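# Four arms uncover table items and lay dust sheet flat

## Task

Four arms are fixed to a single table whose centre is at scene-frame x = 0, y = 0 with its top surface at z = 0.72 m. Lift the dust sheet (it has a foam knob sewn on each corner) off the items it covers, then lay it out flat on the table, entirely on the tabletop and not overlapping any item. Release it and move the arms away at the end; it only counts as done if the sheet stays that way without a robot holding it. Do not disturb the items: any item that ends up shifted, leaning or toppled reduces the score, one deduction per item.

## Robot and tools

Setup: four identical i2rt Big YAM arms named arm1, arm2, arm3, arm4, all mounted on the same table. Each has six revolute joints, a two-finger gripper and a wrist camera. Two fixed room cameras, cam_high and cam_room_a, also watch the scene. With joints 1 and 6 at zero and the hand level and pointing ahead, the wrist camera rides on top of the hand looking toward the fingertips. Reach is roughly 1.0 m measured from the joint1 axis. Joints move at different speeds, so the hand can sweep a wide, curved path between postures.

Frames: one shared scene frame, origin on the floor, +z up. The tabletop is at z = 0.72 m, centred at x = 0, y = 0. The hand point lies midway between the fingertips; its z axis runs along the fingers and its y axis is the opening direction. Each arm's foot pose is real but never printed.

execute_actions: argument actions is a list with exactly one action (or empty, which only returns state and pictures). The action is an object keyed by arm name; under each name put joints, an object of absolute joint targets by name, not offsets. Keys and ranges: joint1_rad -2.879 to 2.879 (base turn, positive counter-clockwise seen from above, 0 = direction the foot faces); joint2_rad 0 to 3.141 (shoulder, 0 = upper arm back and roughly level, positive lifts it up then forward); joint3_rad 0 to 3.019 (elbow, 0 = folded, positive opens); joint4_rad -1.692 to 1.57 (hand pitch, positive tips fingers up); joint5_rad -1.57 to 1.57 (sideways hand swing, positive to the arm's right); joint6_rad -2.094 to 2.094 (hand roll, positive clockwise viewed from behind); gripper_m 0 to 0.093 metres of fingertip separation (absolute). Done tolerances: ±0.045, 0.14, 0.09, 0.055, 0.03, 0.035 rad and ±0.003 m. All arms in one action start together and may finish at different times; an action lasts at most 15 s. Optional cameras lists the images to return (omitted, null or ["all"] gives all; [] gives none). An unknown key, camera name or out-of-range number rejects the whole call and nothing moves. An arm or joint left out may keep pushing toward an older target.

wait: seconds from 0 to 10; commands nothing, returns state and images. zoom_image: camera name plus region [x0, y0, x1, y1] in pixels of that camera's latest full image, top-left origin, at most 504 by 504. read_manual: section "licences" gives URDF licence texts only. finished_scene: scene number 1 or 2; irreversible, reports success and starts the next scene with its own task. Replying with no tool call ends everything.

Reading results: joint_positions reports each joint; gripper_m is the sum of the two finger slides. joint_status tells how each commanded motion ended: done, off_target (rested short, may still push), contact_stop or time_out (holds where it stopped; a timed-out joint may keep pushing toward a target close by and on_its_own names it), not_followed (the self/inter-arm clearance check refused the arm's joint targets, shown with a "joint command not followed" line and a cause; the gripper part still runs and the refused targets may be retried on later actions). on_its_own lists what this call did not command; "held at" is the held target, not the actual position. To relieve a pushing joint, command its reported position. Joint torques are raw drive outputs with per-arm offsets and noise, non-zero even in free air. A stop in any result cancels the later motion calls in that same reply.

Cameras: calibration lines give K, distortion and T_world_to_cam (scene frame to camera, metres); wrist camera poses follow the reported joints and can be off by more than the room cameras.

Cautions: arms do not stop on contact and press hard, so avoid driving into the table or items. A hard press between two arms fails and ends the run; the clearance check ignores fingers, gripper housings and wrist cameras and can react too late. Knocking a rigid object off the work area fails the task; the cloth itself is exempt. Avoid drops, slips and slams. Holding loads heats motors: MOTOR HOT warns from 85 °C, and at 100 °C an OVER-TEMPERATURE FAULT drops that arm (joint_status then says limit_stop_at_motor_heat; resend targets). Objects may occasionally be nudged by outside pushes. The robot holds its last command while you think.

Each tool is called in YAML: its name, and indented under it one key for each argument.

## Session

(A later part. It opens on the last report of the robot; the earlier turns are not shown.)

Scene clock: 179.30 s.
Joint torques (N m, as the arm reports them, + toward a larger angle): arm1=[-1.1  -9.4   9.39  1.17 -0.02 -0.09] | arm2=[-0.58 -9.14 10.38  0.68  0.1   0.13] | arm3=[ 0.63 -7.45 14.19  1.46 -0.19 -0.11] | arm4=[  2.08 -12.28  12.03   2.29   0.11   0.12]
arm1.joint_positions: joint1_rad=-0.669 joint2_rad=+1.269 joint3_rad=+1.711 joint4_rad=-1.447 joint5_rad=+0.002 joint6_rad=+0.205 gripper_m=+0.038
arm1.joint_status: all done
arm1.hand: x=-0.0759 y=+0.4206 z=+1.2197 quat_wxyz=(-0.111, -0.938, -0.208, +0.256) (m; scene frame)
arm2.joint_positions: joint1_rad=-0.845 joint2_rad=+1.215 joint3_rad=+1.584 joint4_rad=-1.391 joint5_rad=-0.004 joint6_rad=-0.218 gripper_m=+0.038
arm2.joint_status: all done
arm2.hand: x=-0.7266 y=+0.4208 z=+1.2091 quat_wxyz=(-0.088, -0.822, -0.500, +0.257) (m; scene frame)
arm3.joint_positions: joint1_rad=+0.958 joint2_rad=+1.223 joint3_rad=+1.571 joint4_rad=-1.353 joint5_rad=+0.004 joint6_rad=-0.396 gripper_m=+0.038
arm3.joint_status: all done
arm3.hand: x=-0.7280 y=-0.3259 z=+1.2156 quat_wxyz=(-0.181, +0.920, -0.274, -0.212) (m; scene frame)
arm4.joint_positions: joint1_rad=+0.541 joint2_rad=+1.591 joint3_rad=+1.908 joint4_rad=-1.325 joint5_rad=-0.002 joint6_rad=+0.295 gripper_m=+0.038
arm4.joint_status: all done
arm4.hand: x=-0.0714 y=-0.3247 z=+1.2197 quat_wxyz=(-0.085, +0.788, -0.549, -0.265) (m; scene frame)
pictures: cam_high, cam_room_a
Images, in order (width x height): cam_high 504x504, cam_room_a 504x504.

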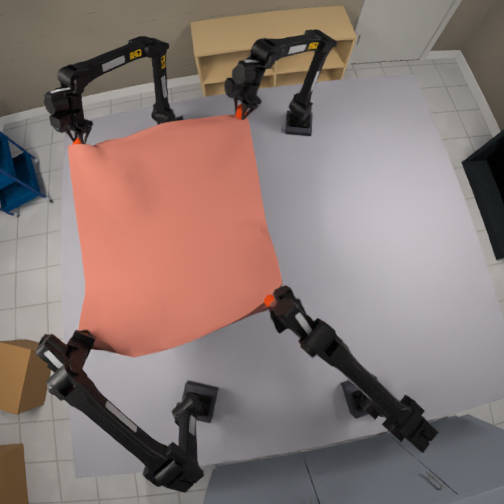

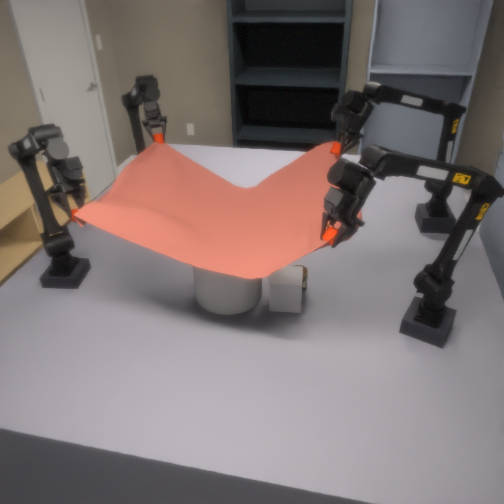

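execute_actions:
  actions:
    - {"arm3":{"joints":{"joint1_rad":1.035,"joint2_rad":1.105,"joint3_rad":1.495,"joint4_rad":-1.38}},"arm4":{"joints":{"joint1_rad":0.608,"joint2_rad":1.473,"joint3_rad":1.78,"joint4_rad":-1.3}}}
  cameras: ["cam_room_a"]

execute_actions:
  actions:
    - {"arm1":{"joints":{"joint1_rad":-0.287,"joint2_rad":0.971,"joint3_rad":1.51,"joint4_rad":-1.534,"joint6_rad":0.64}},"arm2":{"joints":{"joint1_rad":-0.411,"joint2_rad":1.01,"joint3_rad":1.475,"joint4_rad":-1.453}},"arm3":{"joints":{"joint1_rad":0.588,"joint2_rad":0.825,"joint3_rad":1.34,"joint4_rad":-1.509}},"arm4":{"joints":{"joint1_rad":0.321,"joint2_rad":1.121,"joint3_rad":1.46,"joint4_rad":-1.334,"joint6_rad":0.18}}}
  cameras: ["cam_room_a"]

Scene clock: 191.13 s.
Joint torques (N m, as the arm reports them, + toward a larger angle): arm1=[ -1.61 -10.14   9.51   1.08  -0.05  -0.05] | arm2=[ 0.19 -9.36 10.56  0.58  0.09  0.1 ] | arm3=[ 0.96 -5.51 10.45  1.08 -0.18 -0.1 ] | arm4=[  1.1  -12.69   8.25   2.29   0.1    0.11]
arm1.joint_positions: joint1_rad=-0.669 joint2_rad=+1.269 joint3_rad=+1.711 joint4_rad=-1.447 joint5_rad=+0.002 joint6_rad=+0.205 gripper_m=+0.038
arm1.joint_status: not commanded
arm1.hand: x=-0.0759 y=+0.4206 z=+1.2197 quat_wxyz=(-0.111, -0.938, -0.208, +0.256) (m; scene frame)
arm2.joint_positions: joint1_rad=-0.845 joint2_rad=+1.215 joint3_rad=+1.584 joint4_rad=-1.391 joint5_rad=-0.004 joint6_rad=-0.218 gripper_m=+0.038
arm2.joint_status: not commanded
arm2.hand: x=-0.7266 y=+0.4208 z=+1.2091 quat_wxyz=(-0.088, -0.822, -0.500, +0.257) (m; scene frame)
arm3.joint_positions: joint1_rad=+1.034 joint2_rad=+1.098 joint3_rad=+1.496 joint4_rad=-1.373 joint5_rad=+0.004 joint6_rad=-0.396 gripper_m=+0.038
arm3.joint_status: all done
arm3.hand: x=-0.7256 y=-0.3831 z=+1.2266 quat_wxyz=(-0.182, +0.926, -0.238, -0.230) (m; scene frame)
arm4.joint_positions: joint1_rad=+0.616 joint2_rad=+1.487 joint3_rad=+1.790 joint4_rad=-1.315 joint5_rad=-0.002 joint6_rad=+0.295 gripper_m=+0.038
arm4.joint_status: all done
arm4.hand: x=-0.0797 y=-0.3818 z=+1.2198 quat_wxyz=(-0.074, +0.808, -0.520, -0.265) (m; scene frame)
pictures: cam_room_a
Images, in order (width x height): cam_room_a 504x504.

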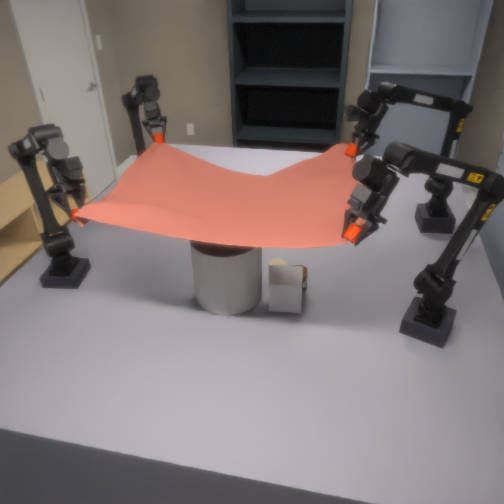

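Scene clock: 192.57 s.
Joint torques (N m, as the arm reports them, + toward a larger angle): arm1=[-1.37 -4.03  8.57  0.47  0.01 -0.03] | arm2=[-0.12 -5.63  9.6   0.29  0.24  0.11] | arm3=[ 0.91 -2.85 10.41  0.46 -0.38  0.05] | arm4=[ 1.79 -3.92  8.28  1.15  0.13  0.01]
arm1.joint_positions: joint1_rad=-0.293 joint2_rad=+0.973 joint3_rad=+1.518 joint4_rad=-1.520 joint5_rad=+0.001 joint6_rad=+0.635 gripper_m=+0.038
arm1.joint_status: all done
arm1.hand: x=+0.1125 y=+0.4098 z=+1.2273 quat_wxyz=(-0.212, -0.939, -0.182, +0.200) (m; scene frame)
arm2.joint_positions: joint1_rad=-0.406 joint2_rad=+1.020 joint3_rad=+1.461 joint4_rad=-1.442 joint5_rad=-0.007 joint6_rad=-0.218 gripper_m=+0.038
arm2.joint_status: all done
arm2.hand: x=-0.5367 y=+0.4087 z=+1.2163 quat_wxyz=(-0.148, -0.691, -0.665, +0.239) (m; scene frame)
arm3.joint_positions: joint1_rad=+0.588 joint2_rad=+0.834 joint3_rad=+1.336 joint4_rad=-1.488 joint5_rad=+0.008 joint6_rad=-0.410 gripper_m=+0.038
arm3.joint_status: all done
arm3.hand: x=-0.5405 y=-0.4157 z=+1.2199 quat_wxyz=(-0.228, +0.854, -0.432, -0.179) (m; scene frame)
arm4.joint_positions: joint1_rad=+0.318 joint2_rad=+1.111 joint3_rad=+1.468 joint4_rad=-1.317 joint5_rad=-0.003 joint6_rad=+0.189 gripper_m=+0.038
arm4.joint_status: all done
arm4.hand: x=+0.1153 y=-0.4198 z=+1.2329 quat_wxyz=(-0.137, +0.749, -0.590, -0.267) (m; scene frame)
pictures: cam_room_a
Images, in order (width x height): cam_room_a 504x504.

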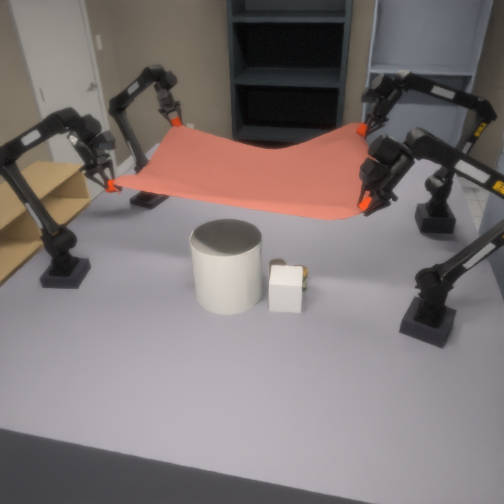

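execute_actions:
  actions:
    - {"arm1":{"joints":{"joint1_rad":0.329,"joint2_rad":0.867,"joint3_rad":1.46,"joint4_rad":-1.59,"joint6_rad":1.26}},"arm2":{"joints":{"joint1_rad":0.125,"joint6_rad":0.1}},"arm3":{"joints":{"joint1_rad":-0.067,"joint2_rad":0.872,"joint3_rad":1.37,"joint4_rad":-1.481,"joint6_rad":-1.0}},"arm4":{"joints":{"joint1_rad":-0.155,"joint2_rad":1.031,"joint3_rad":1.40,"joint4_rad":-1.364,"joint6_rad":-0.3}}}
  cameras: []

execute_actions:
  actions:
    - {"arm1":{"joints":{"joint1_rad":0.902,"joint2_rad":1.019,"joint3_rad":1.55,"joint4_rad":-1.513,"joint6_rad":1.83}},"arm2":{"joints":{"joint1_rad":0.544,"joint2_rad":1.23,"joint3_rad":1.645,"joint4_rad":-1.389,"joint6_rad":0.4}},"arm3":{"joints":{"joint1_rad":-0.49,"joint2_rad":1.145,"joint3_rad":1.54,"joint4_rad":-1.368,"joint6_rad":-1.42}},"arm4":{"joints":{"joint1_rad":-0.611,"joint2_rad":1.163,"joint3_rad":1.505,"joint4_rad":-1.323,"joint6_rad":-0.75}}}
  cameras: []

execute_actions:
  actions:
    - {"arm1":{"joints":{"joint1_rad":1.22,"joint2_rad":1.354,"joint3_rad":1.81,"joint4_rad":-1.436,"joint6_rad":2.08}},"arm2":{"joints":{"joint1_rad":0.795,"joint2_rad":1.6,"joint3_rad":2.04,"joint4_rad":-1.40,"joint6_rad":0.6}},"arm3":{"joints":{"joint1_rad":-0.708,"joint2_rad":1.55,"joint3_rad":1.93,"joint4_rad":-1.351,"joint6_rad":-1.64}},"arm4":{"joints":{"joint1_rad":-0.919,"joint2_rad":1.465,"joint3_rad":1.79,"joint4_rad":-1.298,"joint6_rad":-1.06}}}
  cameras: []

execute_actions:
  actions:
    - {"arm1":{"joints":{"joint1_rad":1.26,"joint2_rad":1.765,"joint3_rad":1.245,"joint4_rad":-1.035}},"arm2":{"joints":{"joint1_rad":0.79,"joint2_rad":1.965,"joint3_rad":1.495,"joint4_rad":-1.08}},"arm3":{"joints":{"joint1_rad":-0.70,"joint2_rad":1.955,"joint3_rad":1.435,"joint4_rad":-1.03}},"arm4":{"joints":{"joint1_rad":-0.95,"joint2_rad":1.965,"joint3_rad":1.41,"joint4_rad":-0.99}}}

Scene clock: 219.87 s.
Joint torques (N m, as the arm reports them, + toward a larger angle): arm1=[-0.2  -1.59  8.63  0.27 -0.07 -0.09] | arm2=[ 0.77 -5.62  9.5   0.4   0.06  0.28] | arm3=[ 0.86 -3.42 13.28  0.93 -0.28 -0.07] | arm4=[ 0.8  -5.5   8.7   1.11  0.34  0.03]
arm1.joint_positions: joint1_rad=+0.318 joint2_rad=+0.866 joint3_rad=+1.461 joint4_rad=-1.576 joint5_rad=+0.004 joint6_rad=+1.256 gripper_m=+0.038
arm1.joint_status: all done
arm1.hand: x=+0.3015 y=+0.4085 z=+1.2236 quat_wxyz=(-0.285, -0.941, -0.177, +0.040) (m; scene frame)
arm2.joint_positions: joint1_rad=+0.122 joint2_rad=+1.020 joint3_rad=+1.461 joint4_rad=-1.444 joint5_rad=-0.001 joint6_rad=+0.083 gripper_m=+0.038
arm2.joint_status: all done
arm2.hand: x=-0.3498 y=+0.4102 z=+1.2156 quat_wxyz=(-0.229, -0.613, -0.739, +0.160) (m; scene frame)
arm3.joint_positions: joint1_rad=-0.066 joint2_rad=+0.881 joint3_rad=+1.336 joint4_rad=-1.472 joint5_rad=+0.005 joint6_rad=-0.996 gripper_m=+0.038
arm3.joint_status: all done
arm3.hand: x=-0.3494 y=-0.4195 z=+1.2103 quat_wxyz=(-0.277, +0.842, -0.462, -0.016) (m; scene frame)
arm4.joint_positions: joint1_rad=-0.140 joint2_rad=+1.047 joint3_rad=+1.402 joint4_rad=-1.349 joint5_rad=-0.011 joint6_rad=-0.290 gripper_m=+0.038
arm4.joint_status: all done
arm4.hand: x=+0.2972 y=-0.4134 z=+1.2201 quat_wxyz=(-0.228, +0.760, -0.585, -0.170) (m; scene frame)
pictures: none
No camera images: the call's "cameras" was empty. Leave "cameras" out to get every camera's image.

Scene clock: 221.43 s.
Joint torques (N m, as the arm reports them, + toward a larger angle): arm1=[ 0.63 -5.54 12.88  1.04 -0.13 -0.06] | arm2=[ -0.2  -10.47  12.62   0.79  -0.07   0.29] | arm3=[ 1.24 -9.15 14.1   0.61 -0.11 -0.08] | arm4=[ 1.01 -7.1  13.76  2.32  0.37  0.04]
arm1.joint_positions: joint1_rad=+0.890 joint2_rad=+1.029 joint3_rad=+1.504 joint4_rad=-1.522 joint5_rad=+0.007 joint6_rad=+1.829 gripper_m=+0.038
arm1.joint_status: all done
arm1.hand: x=+0.4895 y=+0.4076 z=+1.2018 quat_wxyz=(-0.232, -0.950, -0.177, -0.107) (m; scene frame)
arm2.joint_positions: joint1_rad=+0.547 joint2_rad=+1.247 joint3_rad=+1.594 joint4_rad=-1.397 joint5_rad=+0.002 joint6_rad=+0.386 gripper_m=+0.038
arm2.joint_status: all done
arm2.hand: x=-0.1598 y=+0.4121 z=+1.1988 quat_wxyz=(-0.249, -0.571, -0.780, +0.064) (m; scene frame)
arm3.joint_positions: joint1_rad=-0.495 joint2_rad=+1.172 joint3_rad=+1.500 joint4_rad=-1.353 joint5_rad=+0.000 joint6_rad=-1.415 gripper_m=+0.038
arm3.joint_status: all done
arm3.hand: x=-0.1545 y=-0.4184 z=+1.2059 quat_wxyz=(-0.257, +0.841, -0.467, +0.095) (m; scene frame)
arm4.joint_positions: joint1_rad=-0.603 joint2_rad=+1.172 joint3_rad=+1.443 joint4_rad=-1.343 joint5_rad=-0.012 joint6_rad=-0.739 gripper_m=+0.038
arm4.joint_status: all done
arm4.hand: x=+0.4857 y=-0.4239 z=+1.1929 quat_wxyz=(-0.242, +0.764, -0.596, -0.047) (m; scene frame)
pictures: none
No camera images: the call's "cameras" was empty. Leave "cameras" out to get every camera's image.

Scene clock: 222.93 s.
Joint torques (N m, as the arm reports them, + toward a larger angle): arm1=[  0.61 -12.11  13.21   1.21  -0.3   -0.06] | arm2=[  0.25 -15.73  12.74   0.51  -0.1    0.26] | arm3=[  0.66 -14.92  15.07   0.08   0.12  -0.08] | arm4=[  1.33 -11.5   14.36   2.78   0.31   0.03]
arm1.joint_positions: joint1_rad=+1.211 joint2_rad=+1.361 joint3_rad=+1.759 joint4_rad=-1.444 joint5_rad=+0.011 joint6_rad=+2.081 gripper_m=+0.038
arm1.joint_status: all done
arm1.hand: x=+0.6793 y=+0.4053 z=+1.1999 quat_wxyz=(-0.194, -0.944, -0.209, -0.168) (m; scene frame)
arm2.joint_positions: joint1_rad=+0.795 joint2_rad=+1.616 joint3_rad=+1.985 joint4_rad=-1.397 joint5_rad=+0.003 joint6_rad=+0.586 gripper_m=+0.038
arm2.joint_status: all done
arm2.hand: x=+0.0314 y=+0.4086 z=+1.2040 quat_wxyz=(-0.268, -0.550, -0.791, +0.008) (m; scene frame)
arm3.joint_positions: joint1_rad=-0.706 joint2_rad=+1.576 joint3_rad=+1.880 joint4_rad=-1.324 joint5_rad=-0.005 joint6_rad=-1.635 gripper_m=+0.038
arm3.joint_status: all done
arm3.hand: x=+0.0347 y=-0.4155 z=+1.2025 quat_wxyz=(-0.235, +0.842, -0.463, +0.146) (m; scene frame)
arm4.joint_positions: joint1_rad=-0.913 joint2_rad=+1.467 joint3_rad=+1.719 joint4_rad=-1.331 joint5_rad=-0.011 joint6_rad=-1.049 gripper_m=+0.038
arm4.joint_status: all done
arm4.hand: x=+0.6718 y=-0.4248 z=+1.1933 quat_wxyz=(-0.241, +0.764, -0.597, +0.029) (m; scene frame)
pictures: none
No camera images: the call's "cameras" was empty. Leave "cameras" out to get every camera's image.

Scene clock: 224.57 s.
Joint torques (N m, as the arm reports them, + toward a larger angle): arm1=[ -0.12 -15.36   9.24  -0.01  -0.47  -0.06] | arm2=[  0.73 -18.14   8.31  -0.38  -0.05   0.23] | arm3=[  0.15 -15.01   9.5   -0.79   0.16   0.08] | arm4=[  0.18 -17.37   9.55   1.5    0.38   0.01]
arm1.joint_positions: joint1_rad=+1.242 joint2_rad=+1.754 joint3_rad=+1.224 joint4_rad=-1.043 joint5_rad=+0.016 joint6_rad=+2.086 gripper_m=+0.038
arm1.joint_status: all done
arm1.hand: x=+0.6883 y=+0.4179 z=+0.8015 quat_wxyz=(-0.002, -0.973, -0.231, +0.007) (m; scene frame)
arm2.joint_positions: joint1_rad=+0.785 joint2_rad=+1.965 joint3_rad=+1.483 joint4_rad=-1.079 joint5_rad=+0.003 joint6_rad=+0.587 gripper_m=+0.038
arm2.joint_status: all done
arm2.hand: x=+0.0118 y=+0.4152 z=+0.8021 quat_wxyz=(-0.004, -0.575, -0.818, +0.002) (m; scene frame)
arm3.joint_positions: joint1_rad=-0.689 joint2_rad=+1.941 joint3_rad=+1.428 joint4_rad=-1.005 joint5_rad=-0.006 joint6_rad=-1.653 gripper_m=+0.038
arm3.joint_status: all done
arm3.hand: x=+0.0178 y=-0.4128 z=+0.8145 quat_wxyz=(-0.028, +0.884, -0.466, +0.013) (m; scene frame)
arm4.joint_positions: joint1_rad=-0.928 joint2_rad=+1.980 joint3_rad=+1.375 joint4_rad=-1.012 joint5_rad=-0.013 joint6_rad=-1.051 gripper_m=+0.037
arm4.joint_status: all done
arm4.hand: x=+0.6776 y=-0.4296 z=+0.7885 quat_wxyz=(+0.023, +0.783, -0.621, -0.010) (m; scene frame)
pictures: arm1_cam_wrist, arm2_cam_wrist, arm3_cam_wrist, arm4_cam_wrist, cam_high, cam_room_a
camera_calibration (this result's frames):
arm1_cam_wrist: T_world_to_cam=[[-0.456857, 0.889479, -0.0104064, -0.0477587], [0.722635, 0.377933, 0.578763, -1.11227], [0.51873, 0.256892, -0.81543, 0.313559], [0, 0, 0, 1]] pos_world=[0.61929, 0.382291, 0.898926]
arm2_cam_wrist: T_world_to_cam=[[-0.948465, -0.316505, -0.015415, 0.161793], [-0.266934, 0.771808, 0.577112, -0.781001], [-0.170762, 0.551486, -0.816519, 0.556226], [0, 0, 0, 1]] pos_world=[0.0399617, 0.347241, 0.907389]
arm3_cam_wrist: T_world_to_cam=[[0.823095, 0.564878, 0.05854, 0.17349], [0.437444, -0.696371, 0.568955, -0.749999], [0.362156, -0.442696, -0.820282, 0.604249], [0, 0, 0, 1]] pos_world=[-0.0335483, -0.352779, 0.912215]
arm4_cam_wrist: T_world_to_cam=[[0.974106, 0.221402, -0.0458002, -0.525222], [0.205589, -0.783125, 0.586898, -0.930151], [0.0940733, -0.581117, -0.808365, 0.445383], [0, 0, 0, 1]] pos_world=[0.660952, -0.353319, 0.88188]
Images, in order (width x height): arm1_cam_wrist 616x616, arm2_cam_wrist 616x616, arm3_cam_wrist 616x616, arm4_cam_wrist 616x616, cam_high 504x504, cam_room_a 504x504.

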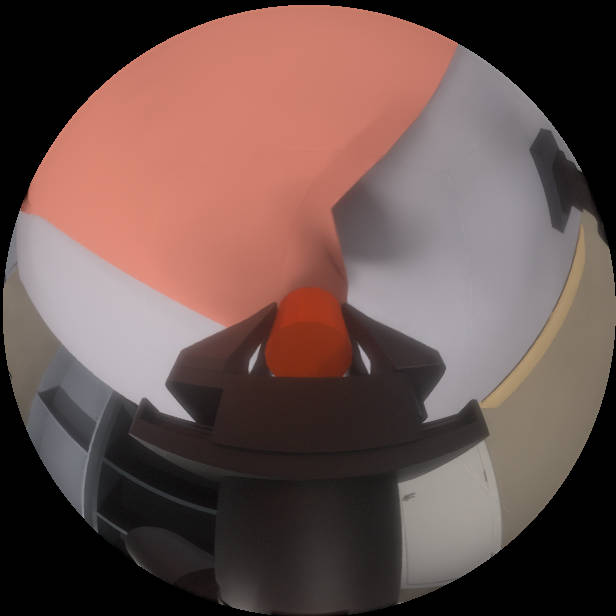

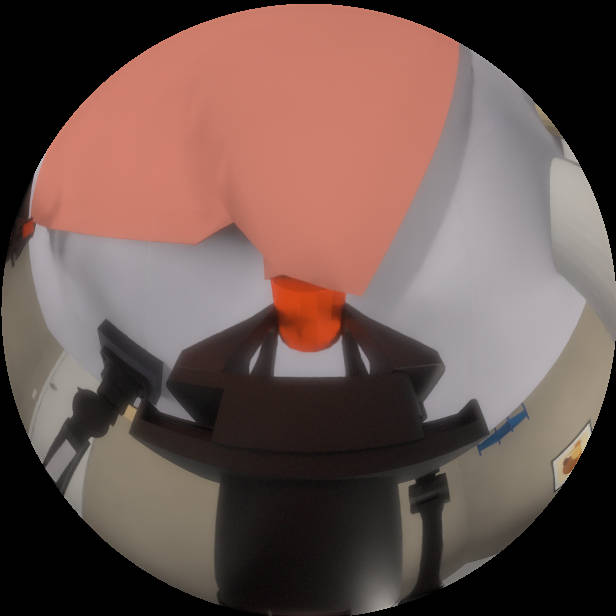

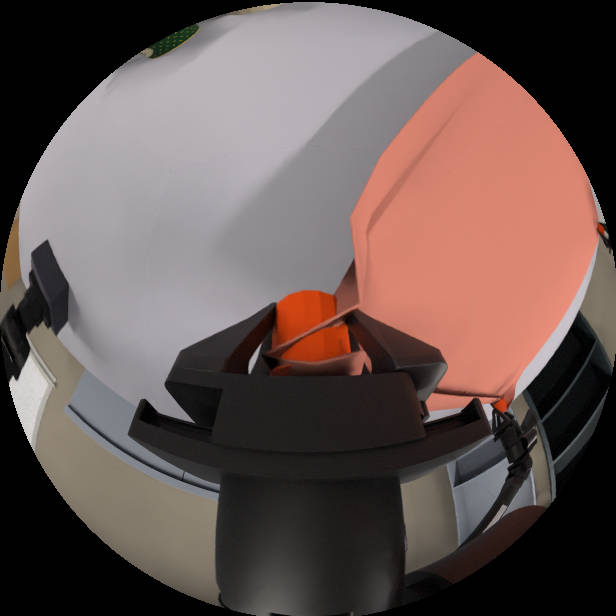

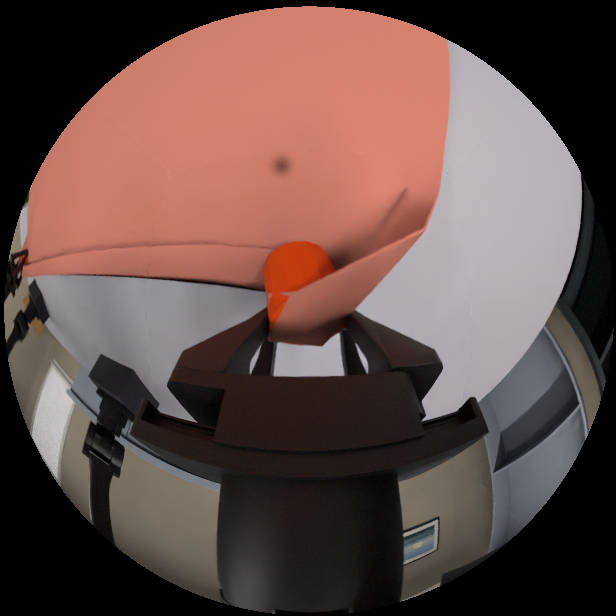

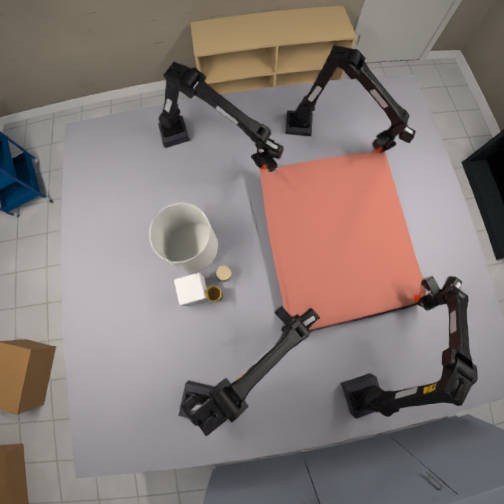

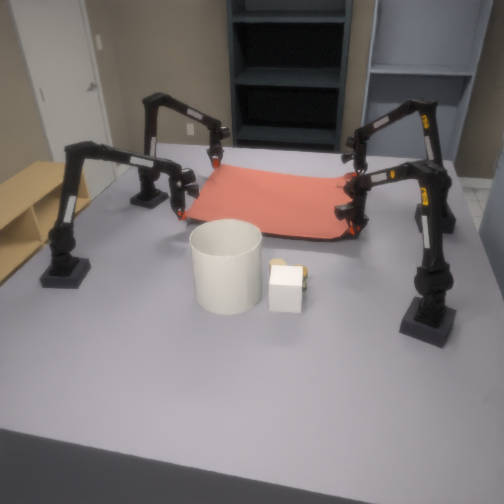

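execute_actions:
  actions:
    - {"arm1":{"joints":{"joint1_rad":1.25,"joint2_rad":1.835,"joint3_rad":1.2,"joint4_rad":-0.93}},"arm2":{"joints":{"joint2_rad":2.03,"joint3_rad":1.465,"joint4_rad":-0.99}},"arm3":{"joints":{"joint2_rad":2.02,"joint3_rad":1.40,"joint4_rad":-0.94}},"arm4":{"joints":{"joint2_rad":2.03,"joint3_rad":1.38,"joint4_rad":-0.92}}}
  cameras: []

execute_actions:
  actions:
    - {"arm1":{"joints":{"gripper_m":0.093}},"arm2":{"joints":{"gripper_m":0.093}},"arm3":{"joints":{"gripper_m":0.093}},"arm4":{"joints":{"gripper_m":0.093}}}
  cameras: []

execute_actions:
  actions:
    - {"arm1":{"joints":{"joint2_rad":1.3,"joint3_rad":1.2,"joint4_rad":-1.4}},"arm2":{"joints":{"joint2_rad":1.3,"joint3_rad":1.3,"joint4_rad":-1.5}},"arm3":{"joints":{"joint2_rad":1.75,"joint3_rad":1.5,"joint4_rad":-1.3}},"arm4":{"joints":{"joint2_rad":1.75,"joint3_rad":1.5,"joint4_rad":-1.3}}}

Scene clock: 241.17 s.
Joint torques (N m, as the arm reports them, + toward a larger angle): arm1=[ -0.01 -15.84   6.94   0.11  -0.29  -0.09] | arm2=[  0.47 -18.81   7.78   0.06  -0.07   0.26] | arm3=[  0.   -16.85   7.24  -0.25   0.03   0.06] | arm4=[  0.12 -14.63   7.13   1.84   0.3    0.02]
arm1.joint_positions: joint1_rad=+1.242 joint2_rad=+1.824 joint3_rad=+1.206 joint4_rad=-0.940 joint5_rad=+0.010 joint6_rad=+2.086 gripper_m=+0.038
arm1.joint_status: all done
arm1.hand: x=+0.6972 y=+0.4134 z=+0.7628 quat_wxyz=(-0.005, -0.973, -0.230, +0.000) (m; scene frame)
arm2.joint_positions: joint1_rad=+0.785 joint2_rad=+2.043 joint3_rad=+1.454 joint4_rad=-0.998 joint5_rad=+0.003 joint6_rad=+0.587 gripper_m=+0.038
arm2.joint_status: all done
arm2.hand: x=+0.0097 y=+0.4168 z=+0.7497 quat_wxyz=(+0.009, -0.575, -0.818, +0.002) (m; scene frame)
arm3.joint_positions: joint1_rad=-0.690 joint2_rad=+2.016 joint3_rad=+1.415 joint4_rad=-0.929 joint5_rad=-0.003 joint6_rad=-1.653 gripper_m=+0.038
arm3.joint_status: all done
arm3.hand: x=+0.0216 y=-0.4120 z=+0.7697 quat_wxyz=(-0.022, +0.884, -0.467, +0.012) (m; scene frame)
arm4.joint_positions: joint1_rad=-0.929 joint2_rad=+2.010 joint3_rad=+1.375 joint4_rad=-0.950 joint5_rad=-0.011 joint6_rad=-1.052 gripper_m=+0.037
arm4.joint_status: all done
arm4.hand: x=+0.6863 y=-0.4227 z=+0.7727 quat_wxyz=(+0.006, +0.783, -0.622, -0.006) (m; scene frame)
pictures: none
No camera images: the call's "cameras" was empty. Leave "cameras" out to get every camera's image.

Scene clock: 241.90 s.
Joint torques (N m, as the arm reports them, + toward a larger angle): arm1=[ -0.5  -15.     6.89   0.33   0.08  -0.07] | arm2=[  0.92 -19.39   7.79   0.03  -0.04   0.24] | arm3=[  0.3  -16.63   7.74  -0.17   0.01   0.05] | arm4=[  1.55 -14.4    7.13   1.36   0.     0.02]
arm1.joint_positions: joint1_rad=+1.242 joint2_rad=+1.824 joint3_rad=+1.206 joint4_rad=-0.940 joint5_rad=+0.003 joint6_rad=+2.086 gripper_m=+0.093
arm1.joint_status: all done
arm1.hand: x=+0.6981 y=+0.4148 z=+0.7628 quat_wxyz=(-0.003, -0.973, -0.231, -0.003) (m; scene frame)
arm2.joint_positions: joint1_rad=+0.785 joint2_rad=+2.043 joint3_rad=+1.454 joint4_rad=-0.998 joint5_rad=+0.002 joint6_rad=+0.587 gripper_m=+0.093
arm2.joint_status: all done
arm2.hand: x=+0.0098 y=+0.4169 z=+0.7497 quat_wxyz=(+0.009, -0.575, -0.818, +0.002) (m; scene frame)
arm3.joint_positions: joint1_rad=-0.692 joint2_rad=+2.016 joint3_rad=+1.406 joint4_rad=-0.932 joint5_rad=-0.003 joint6_rad=-1.653 gripper_m=+0.093
arm3.joint_status: all done
arm3.hand: x=+0.0179 y=-0.4151 z=+0.7668 quat_wxyz=(-0.017, +0.884, -0.467, +0.009) (m; scene frame)
arm4.joint_positions: joint1_rad=-0.947 joint2_rad=+2.010 joint3_rad=+1.375 joint4_rad=-0.937 joint5_rad=-0.002 joint6_rad=-1.052 gripper_m=+0.093
arm4.joint_status: all done
arm4.hand: x=+0.6961 y=-0.4289 z=+0.7727 quat_wxyz=(+0.001, +0.778, -0.628, -0.001) (m; scene frame)
pictures: none
No camera images: the call's "cameras" was empty. Leave "cameras" out to get every camera's image.

Scene clock: 243.47 s.
Joint torques (N m, as the arm reports them, + toward a larger angle): arm1=[-0.65 -7.96  8.97 -0.54 -0.05 -0.03] | arm2=[ 0.89 -9.66 10.13 -0.34 -0.05  0.25] | arm3=[  0.36 -14.32  11.63  -0.16  -0.02   0.04] | arm4=[  1.37 -12.62   9.92   0.22  -0.01   0.04]
arm1.joint_positions: joint1_rad=+1.242 joint2_rad=+1.284 joint3_rad=+1.202 joint4_rad=-1.391 joint5_rad=+0.002 joint6_rad=+2.086 gripper_m=+0.093
arm1.joint_status: all done
arm1.hand: x=+0.6053 y=+0.4761 z=+0.9874 quat_wxyz=(-0.034, -0.972, -0.230, -0.032) (m; scene frame)
arm2.joint_positions: joint1_rad=+0.785 joint2_rad=+1.302 joint3_rad=+1.278 joint4_rad=-1.494 joint5_rad=+0.002 joint6_rad=+0.587 gripper_m=+0.093
arm2.joint_status: all done
arm2.hand: x=-0.1397 y=+0.5284 z=+1.0299 quat_wxyz=(-0.026, -0.575, -0.818, +0.002) (m; scene frame)
arm3.joint_positions: joint1_rad=-0.692 joint2_rad=+1.742 joint3_rad=+1.480 joint4_rad=-1.291 joint5_rad=-0.002 joint6_rad=-1.652 gripper_m=+0.093
arm3.joint_status: all done
arm3.hand: x=-0.0178 y=-0.4358 z=+0.9351 quat_wxyz=(-0.012, +0.884, -0.468, +0.006) (m; scene frame)
arm4.joint_positions: joint1_rad=-0.947 joint2_rad=+1.729 joint3_rad=+1.476 joint4_rad=-1.284 joint5_rad=-0.002 joint6_rad=-1.052 gripper_m=+0.093
arm4.joint_status: all done
arm4.hand: x=+0.6776 y=-0.4455 z=+0.9533 quat_wxyz=(-0.017, +0.778, -0.628, +0.002) (m; scene frame)
pictures: arm1_cam_wrist, arm2_cam_wrist, arm3_cam_wrist, arm4_cam_wrist, cam_high, cam_room_a
camera_calibration (this result's frames):
arm1_cam_wrist: T_world_to_cam=[[-0.453212, 0.886812, -0.090353, -0.0574774], [0.668034, 0.405007, 0.624259, -1.20658], [0.590194, 0.222563, -0.775975, 0.427468], [0, 0, 0, 1]] pos_world=[0.527699, 0.444507, 1.07973]
arm2_cam_wrist: T_world_to_cam=[[-0.947451, -0.317289, -0.0408013, 0.0841067], [-0.286699, 0.785599, 0.548304, -1.02069], [-0.141917, 0.531189, -0.835283, 0.68805], [0, 0, 0, 1]] pos_world=[-0.1153, 0.463059, 1.1378]
arm3_cam_wrist: T_world_to_cam=[[0.826059, 0.563104, 0.0232471, 0.241001], [0.451456, -0.68584, 0.570798, -0.815919], [0.337362, -0.461018, -0.820761, 0.697961], [0, 0, 0, 1]] pos_world=[-0.0661948, -0.373525, 1.03298]
arm4_cam_wrist: T_world_to_cam=[[0.978364, 0.204718, 0.0299118, -0.596602], [0.152873, -0.812738, 0.562216, -0.993243], [0.139406, -0.545479, -0.82645, 0.571755], [0, 0, 0, 1]] pos_world=[0.655828, -0.373231, 1.04879]
Images, in order (width x height): arm1_cam_wrist 616x616, arm2_cam_wrist 616x616, arm3_cam_wrist 616x616, arm4_cam_wrist 616x616, cam_high 504x504, cam_room_a 504x504.

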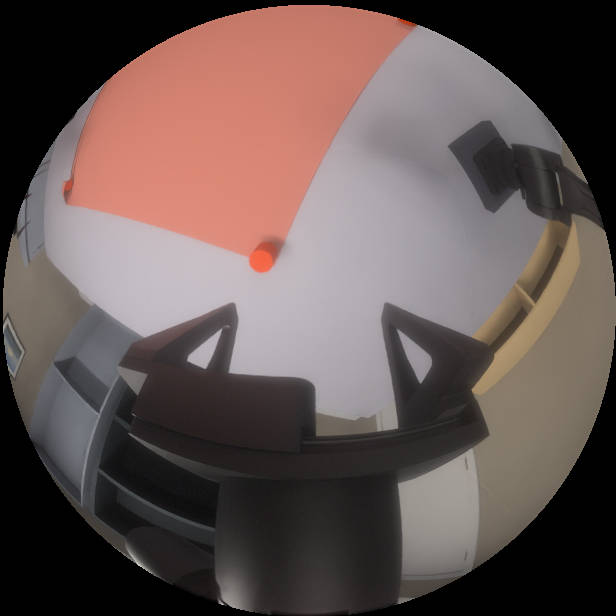

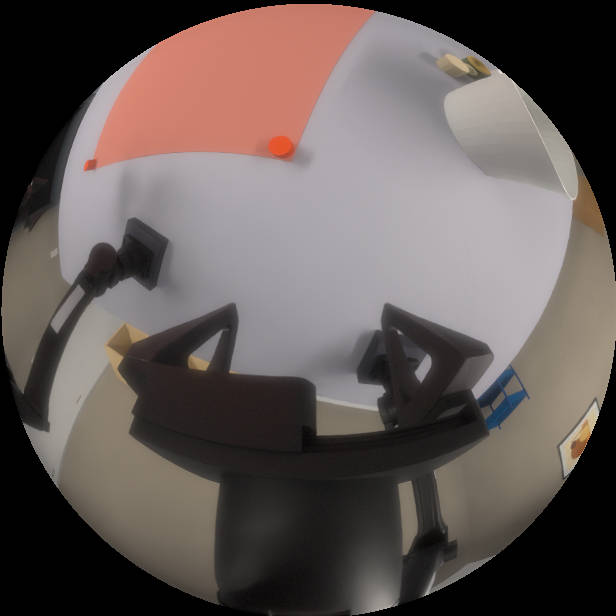

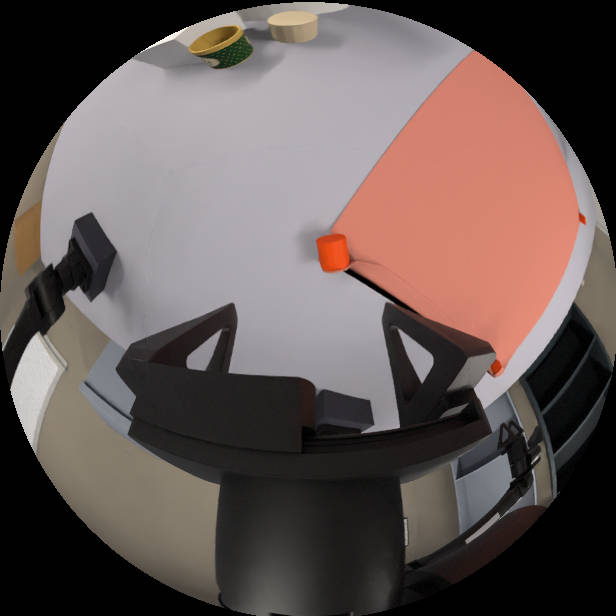

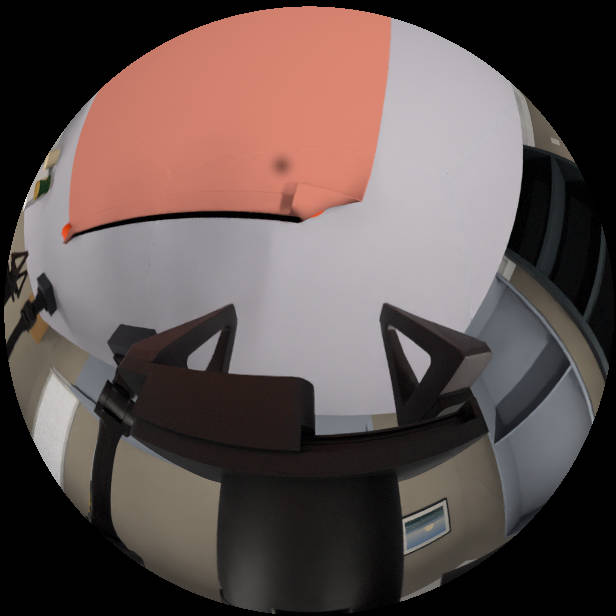

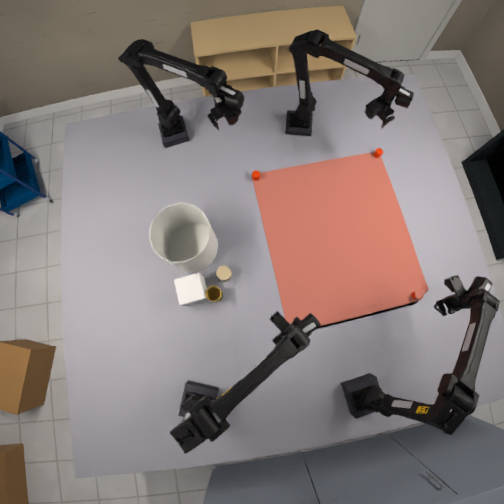

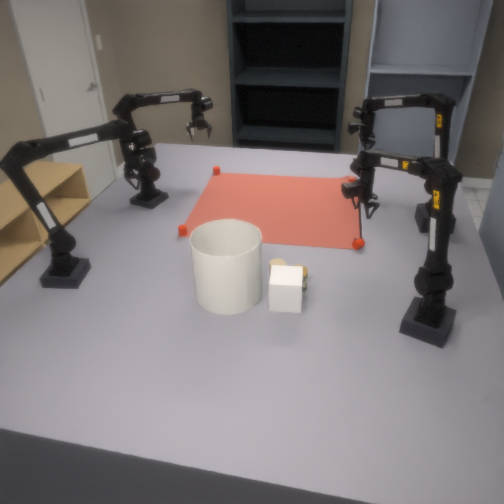

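execute_actions:
  actions:
    - {"arm3":{"joints":{"joint1_rad":-0.607,"joint2_rad":2.085,"joint3_rad":1.575,"joint4_rad":-1.02,"joint6_rad":-1.05,"gripper_m":0.02}},"arm4":{"joints":{"joint1_rad":-0.76,"joint2_rad":2.095,"joint3_rad":1.545,"joint4_rad":-0.97,"gripper_m":0.02}}}
  cameras: ["arm3_cam_wrist","arm4_cam_wrist"]

Scene clock: 281.90 s.
Joint torques (N m, as the arm reports them, + toward a larger angle): arm1=[-0.34 -8.1   9.04 -0.37 -0.04 -0.06] | arm2=[ 0.45 -9.7  10.21 -0.26 -0.01  0.24] | arm3=[  0.52 -18.9   10.45   0.63  -0.05   0.08] | arm4=[  1.84 -19.53   9.15   1.35  -0.03   0.01]
arm1.joint_positions: joint1_rad=+1.242 joint2_rad=+1.284 joint3_rad=+1.202 joint4_rad=-1.391 joint5_rad=+0.002 joint6_rad=+2.086 gripper_m=+0.093
arm1.joint_status: not commanded
arm1.hand: x=+0.6053 y=+0.4761 z=+0.9874 quat_wxyz=(-0.034, -0.972, -0.230, -0.032) (m; scene frame)
arm2.joint_positions: joint1_rad=+0.785 joint2_rad=+1.302 joint3_rad=+1.278 joint4_rad=-1.494 joint5_rad=+0.002 joint6_rad=+0.587 gripper_m=+0.093
arm2.joint_status: not commanded
arm2.hand: x=-0.1397 y=+0.5284 z=+1.0299 quat_wxyz=(-0.026, -0.575, -0.818, +0.002) (m; scene frame)
arm3.joint_positions: joint1_rad=-0.601 joint2_rad=+2.093 joint3_rad=+1.555 joint4_rad=-1.030 joint5_rad=-0.001 joint6_rad=-1.063 gripper_m=+0.020
arm3.joint_status: all done
arm3.hand: x=+0.0169 y=-0.3537 z=+0.7720 quat_wxyz=(-0.006, +0.741, -0.671, +0.001) (m; scene frame)
arm4.joint_positions: joint1_rad=-0.763 joint2_rad=+2.113 joint3_rad=+1.516 joint4_rad=-0.986 joint5_rad=-0.001 joint6_rad=-1.053 gripper_m=+0.020
arm4.joint_status: all done
arm4.hand: x=+0.6446 y=-0.3312 z=+0.7599 quat_wxyz=(+0.006, +0.832, -0.554, -0.001) (m; scene frame)
pictures: arm3_cam_wrist, arm4_cam_wrist
camera_calibration (this result's frames):
arm3_cam_wrist: T_world_to_cam=[[0.994975, 0.0999353, 0.00620285, 0.01641], [0.0788833, -0.820518, 0.566152, -0.719948], [0.0616681, -0.562818, -0.824277, 0.561544], [0, 0, 0, 1]] pos_world=[0.00583505, -0.276323, 0.870367]
arm4_cam_wrist: T_world_to_cam=[[0.924578, 0.380869, -0.0097015, -0.458789], [0.314984, -0.749816, 0.58186, -0.885147], [0.214338, -0.541031, -0.813231, 0.422031], [0, 0, 0, 1]] pos_world=[0.612536, -0.260627, 0.853789]
Images, in order (width x height): arm3_cam_wrist 616x616, arm4_cam_wrist 616x616.

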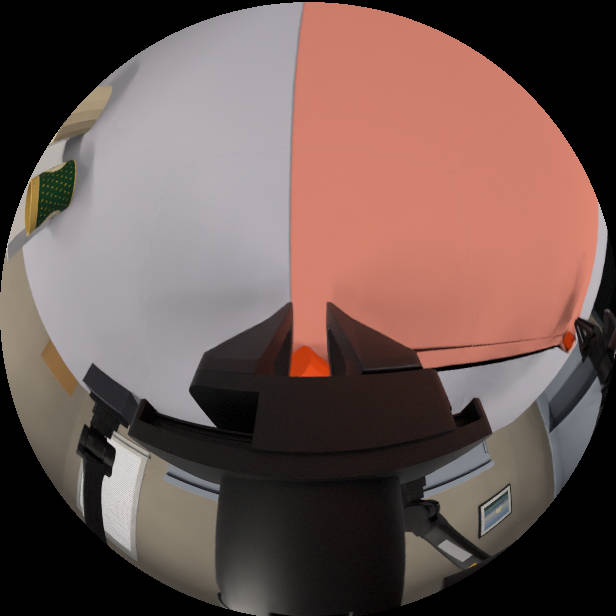

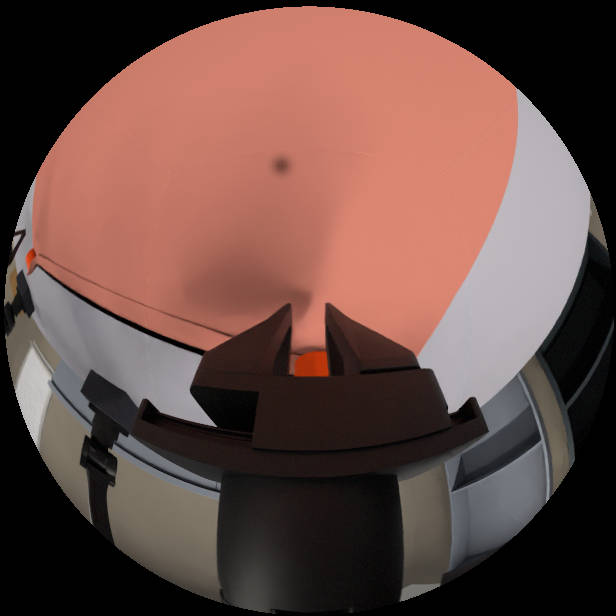

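execute_actions:
  actions:
    - {"arm3":{"joints":{"joint1_rad":-0.79,"joint2_rad":2.0,"joint3_rad":1.32,"joint4_rad":-0.89}},"arm4":{"joints":{"joint1_rad":-1.022,"joint2_rad":1.97,"joint3_rad":1.263,"joint4_rad":-0.86}}}
  cameras: ["arm3_cam_wrist","arm4_cam_wrist"]

execute_actions:
  actions:
    - {"arm3":{"joints":{"joint2_rad":1.6,"joint3_rad":1.32,"joint4_rad":-1.25}},"arm4":{"joints":{"joint2_rad":1.6,"joint3_rad":1.3,"joint4_rad":-1.25}}}
  cameras: ["arm3_cam_wrist","arm4_cam_wrist","cam_high"]

Scene clock: 292.40 s.
Joint torques (N m, as the arm reports them, + toward a larger angle): arm1=[-0.61 -8.23  9.07 -0.44 -0.02 -0.06] | arm2=[ 0.25 -8.94 10.09 -0.4  -0.04  0.25] | arm3=[  1.31 -15.93   7.62   0.67  -0.19   0.03] | arm4=[  1.18 -14.87   6.28   1.32  -0.1    0.03]
arm1.joint_positions: joint1_rad=+1.242 joint2_rad=+1.284 joint3_rad=+1.202 joint4_rad=-1.391 joint5_rad=+0.002 joint6_rad=+2.086 gripper_m=+0.093
arm1.joint_status: not commanded
arm1.hand: x=+0.6053 y=+0.4761 z=+0.9874 quat_wxyz=(-0.034, -0.972, -0.230, -0.032) (m; scene frame)
arm2.joint_positions: joint1_rad=+0.785 joint2_rad=+1.302 joint3_rad=+1.278 joint4_rad=-1.494 joint5_rad=+0.002 joint6_rad=+0.587 gripper_m=+0.093
arm2.joint_status: not commanded
arm2.hand: x=-0.1397 y=+0.5284 z=+1.0299 quat_wxyz=(-0.026, -0.575, -0.818, +0.002) (m; scene frame)
arm3.joint_positions: joint1_rad=-0.793 joint2_rad=+1.989 joint3_rad=+1.323 joint4_rad=-0.899 joint5_rad=+0.002 joint6_rad=-1.061 gripper_m=+0.020
arm3.joint_status: all done
arm3.hand: x=+0.0192 y=-0.4777 z=+0.7552 quat_wxyz=(-0.007, +0.673, -0.740, +0.002) (m; scene frame)
arm4.joint_positions: joint1_rad=-1.016 joint2_rad=+1.965 joint3_rad=+1.263 joint4_rad=-0.875 joint5_rad=+0.001 joint6_rad=-1.053 gripper_m=+0.020
arm4.joint_status: all done
arm4.hand: x=+0.6962 y=-0.4776 z=+0.7625 quat_wxyz=(+0.003, +0.756, -0.655, +0.000) (m; scene frame)
pictures: arm3_cam_wrist, arm4_cam_wrist
camera_calibration (this result's frames):
arm3_cam_wrist: T_world_to_cam=[[0.995568, -0.0935821, 0.00930541, -0.068207], [-0.0823957, -0.820282, 0.565994, -0.808995], [-0.0453339, -0.564252, -0.824357, 0.479198], [0, 0, 0, 1]] pos_world=[0.022971, -0.399598, 0.853551]
arm4_cam_wrist: T_world_to_cam=[[0.990455, 0.137807, -0.00274989, -0.618014], [0.11379, -0.806255, 0.580521, -0.898577], [0.0777827, -0.575293, -0.814241, 0.413301], [0, 0, 0, 1]] pos_world=[0.682217, -0.401547, 0.85647]
Images, in order (width x height): arm3_cam_wrist 616x616, arm4_cam_wrist 616x616.

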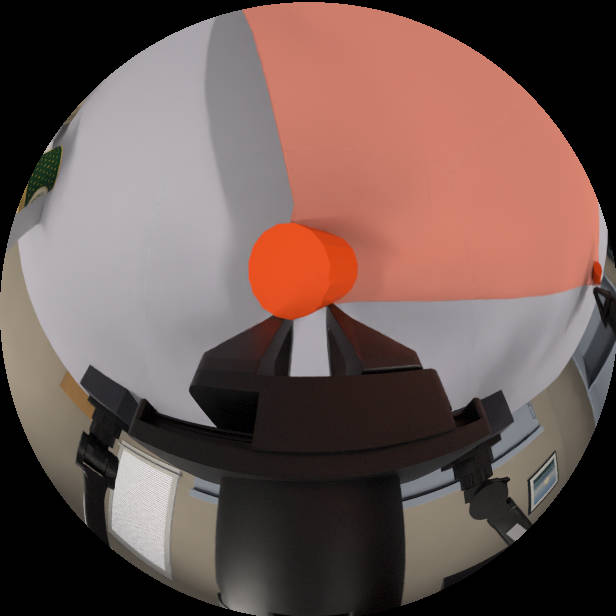

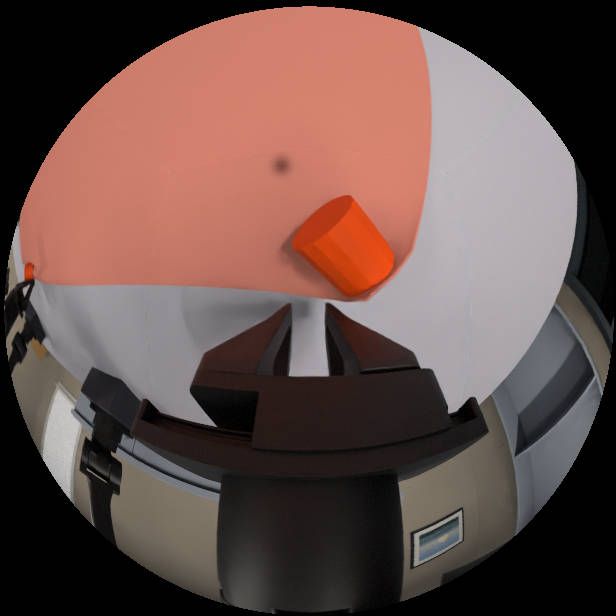

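Scene clock: 293.77 s.
Joint torques (N m, as the arm reports them, + toward a larger angle): arm1=[-0.6  -7.95  9.18 -0.36  0.03 -0.04] | arm2=[ 0.91 -9.63 10.16 -0.41 -0.03  0.26] | arm3=[  1.18 -12.01  10.41  -0.02  -0.16   0.04] | arm4=[  1.15 -10.22  10.47   0.16  -0.09   0.04]
arm1.joint_positions: joint1_rad=+1.242 joint2_rad=+1.284 joint3_rad=+1.202 joint4_rad=-1.391 joint5_rad=+0.002 joint6_rad=+2.086 gripper_m=+0.093
arm1.joint_status: not commanded
arm1.hand: x=+0.6053 y=+0.4761 z=+0.9874 quat_wxyz=(-0.034, -0.972, -0.230, -0.032) (m; scene frame)
arm2.joint_positions: joint1_rad=+0.785 joint2_rad=+1.302 joint3_rad=+1.278 joint4_rad=-1.494 joint5_rad=+0.002 joint6_rad=+0.587 gripper_m=+0.093
arm2.joint_status: not commanded
arm2.hand: x=-0.1397 y=+0.5284 z=+1.0299 quat_wxyz=(-0.026, -0.575, -0.818, +0.002) (m; scene frame)
arm3.joint_positions: joint1_rad=-0.793 joint2_rad=+1.593 joint3_rad=+1.314 joint4_rad=-1.242 joint5_rad=+0.002 joint6_rad=-1.061 gripper_m=+0.020
arm3.joint_status: all done
arm3.hand: x=-0.0388 y=-0.5036 z=+0.9441 quat_wxyz=(-0.028, +0.673, -0.740, +0.009) (m; scene frame)
arm4.joint_positions: joint1_rad=-1.016 joint2_rad=+1.579 joint3_rad=+1.268 joint4_rad=-1.234 joint5_rad=+0.001 joint6_rad=-1.053 gripper_m=+0.020
arm4.joint_status: all done
arm4.hand: x=+0.6507 y=-0.5130 z=+0.9466 quat_wxyz=(-0.012, +0.756, -0.655, +0.003) (m; scene frame)
pictures: arm3_cam_wrist, arm4_cam_wrist, cam_high
camera_calibration (this result's frames):
arm3_cam_wrist: T_world_to_cam=[[0.994452, -0.0941604, 0.0468873, -0.0504332], [-0.104432, -0.83043, 0.547248, -0.930209], [-0.0125924, -0.549108, -0.835656, 0.637275], [0, 0, 0, 1]] pos_world=[-0.0389653, -0.427289, 1.04396]
arm4_cam_wrist: T_world_to_cam=[[0.990203, 0.137612, 0.0236804, -0.592518], [0.0999636, -0.817022, 0.567875, -1.01335], [0.0974936, -0.559945, -0.822774, 0.549439], [0, 0, 0, 1]] pos_world=[0.634445, -0.438739, 1.04155]
Images, in order (width x height): arm3_cam_wrist 616x616, arm4_cam_wrist 616x616, cam_high 504x504.

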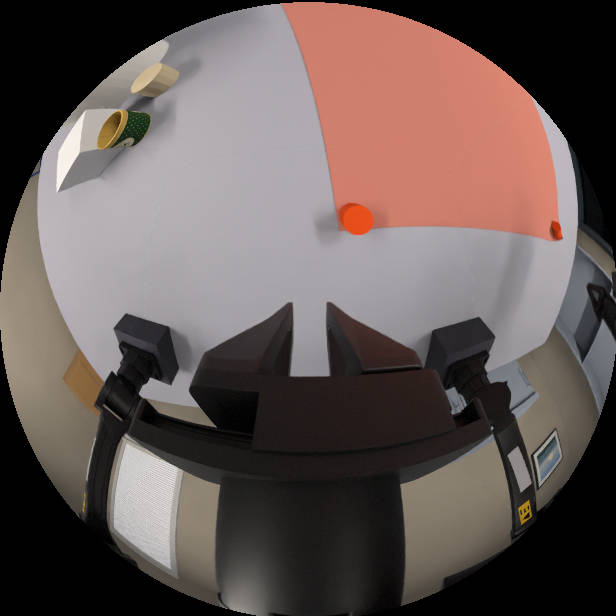

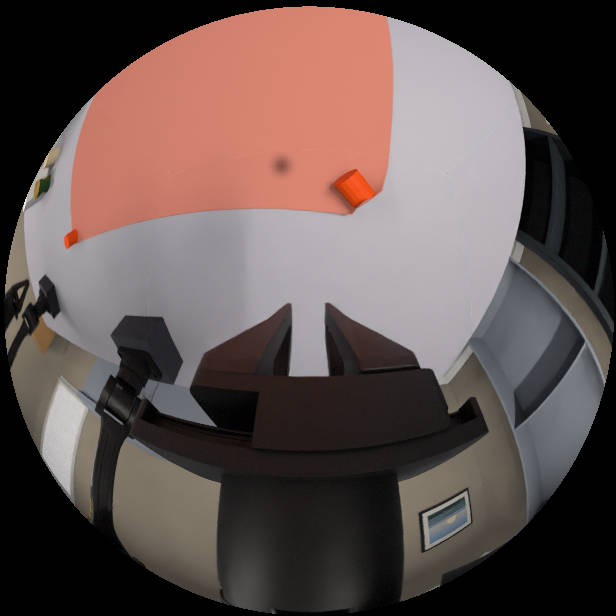

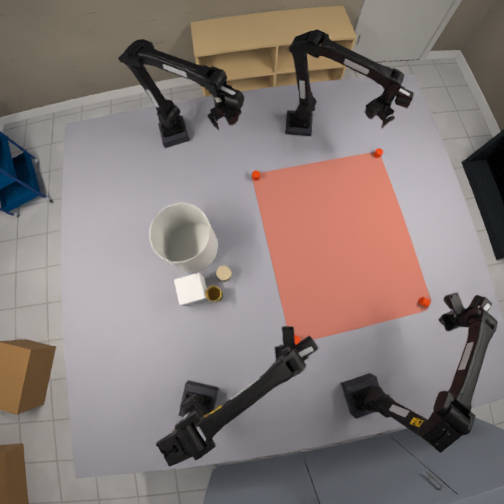

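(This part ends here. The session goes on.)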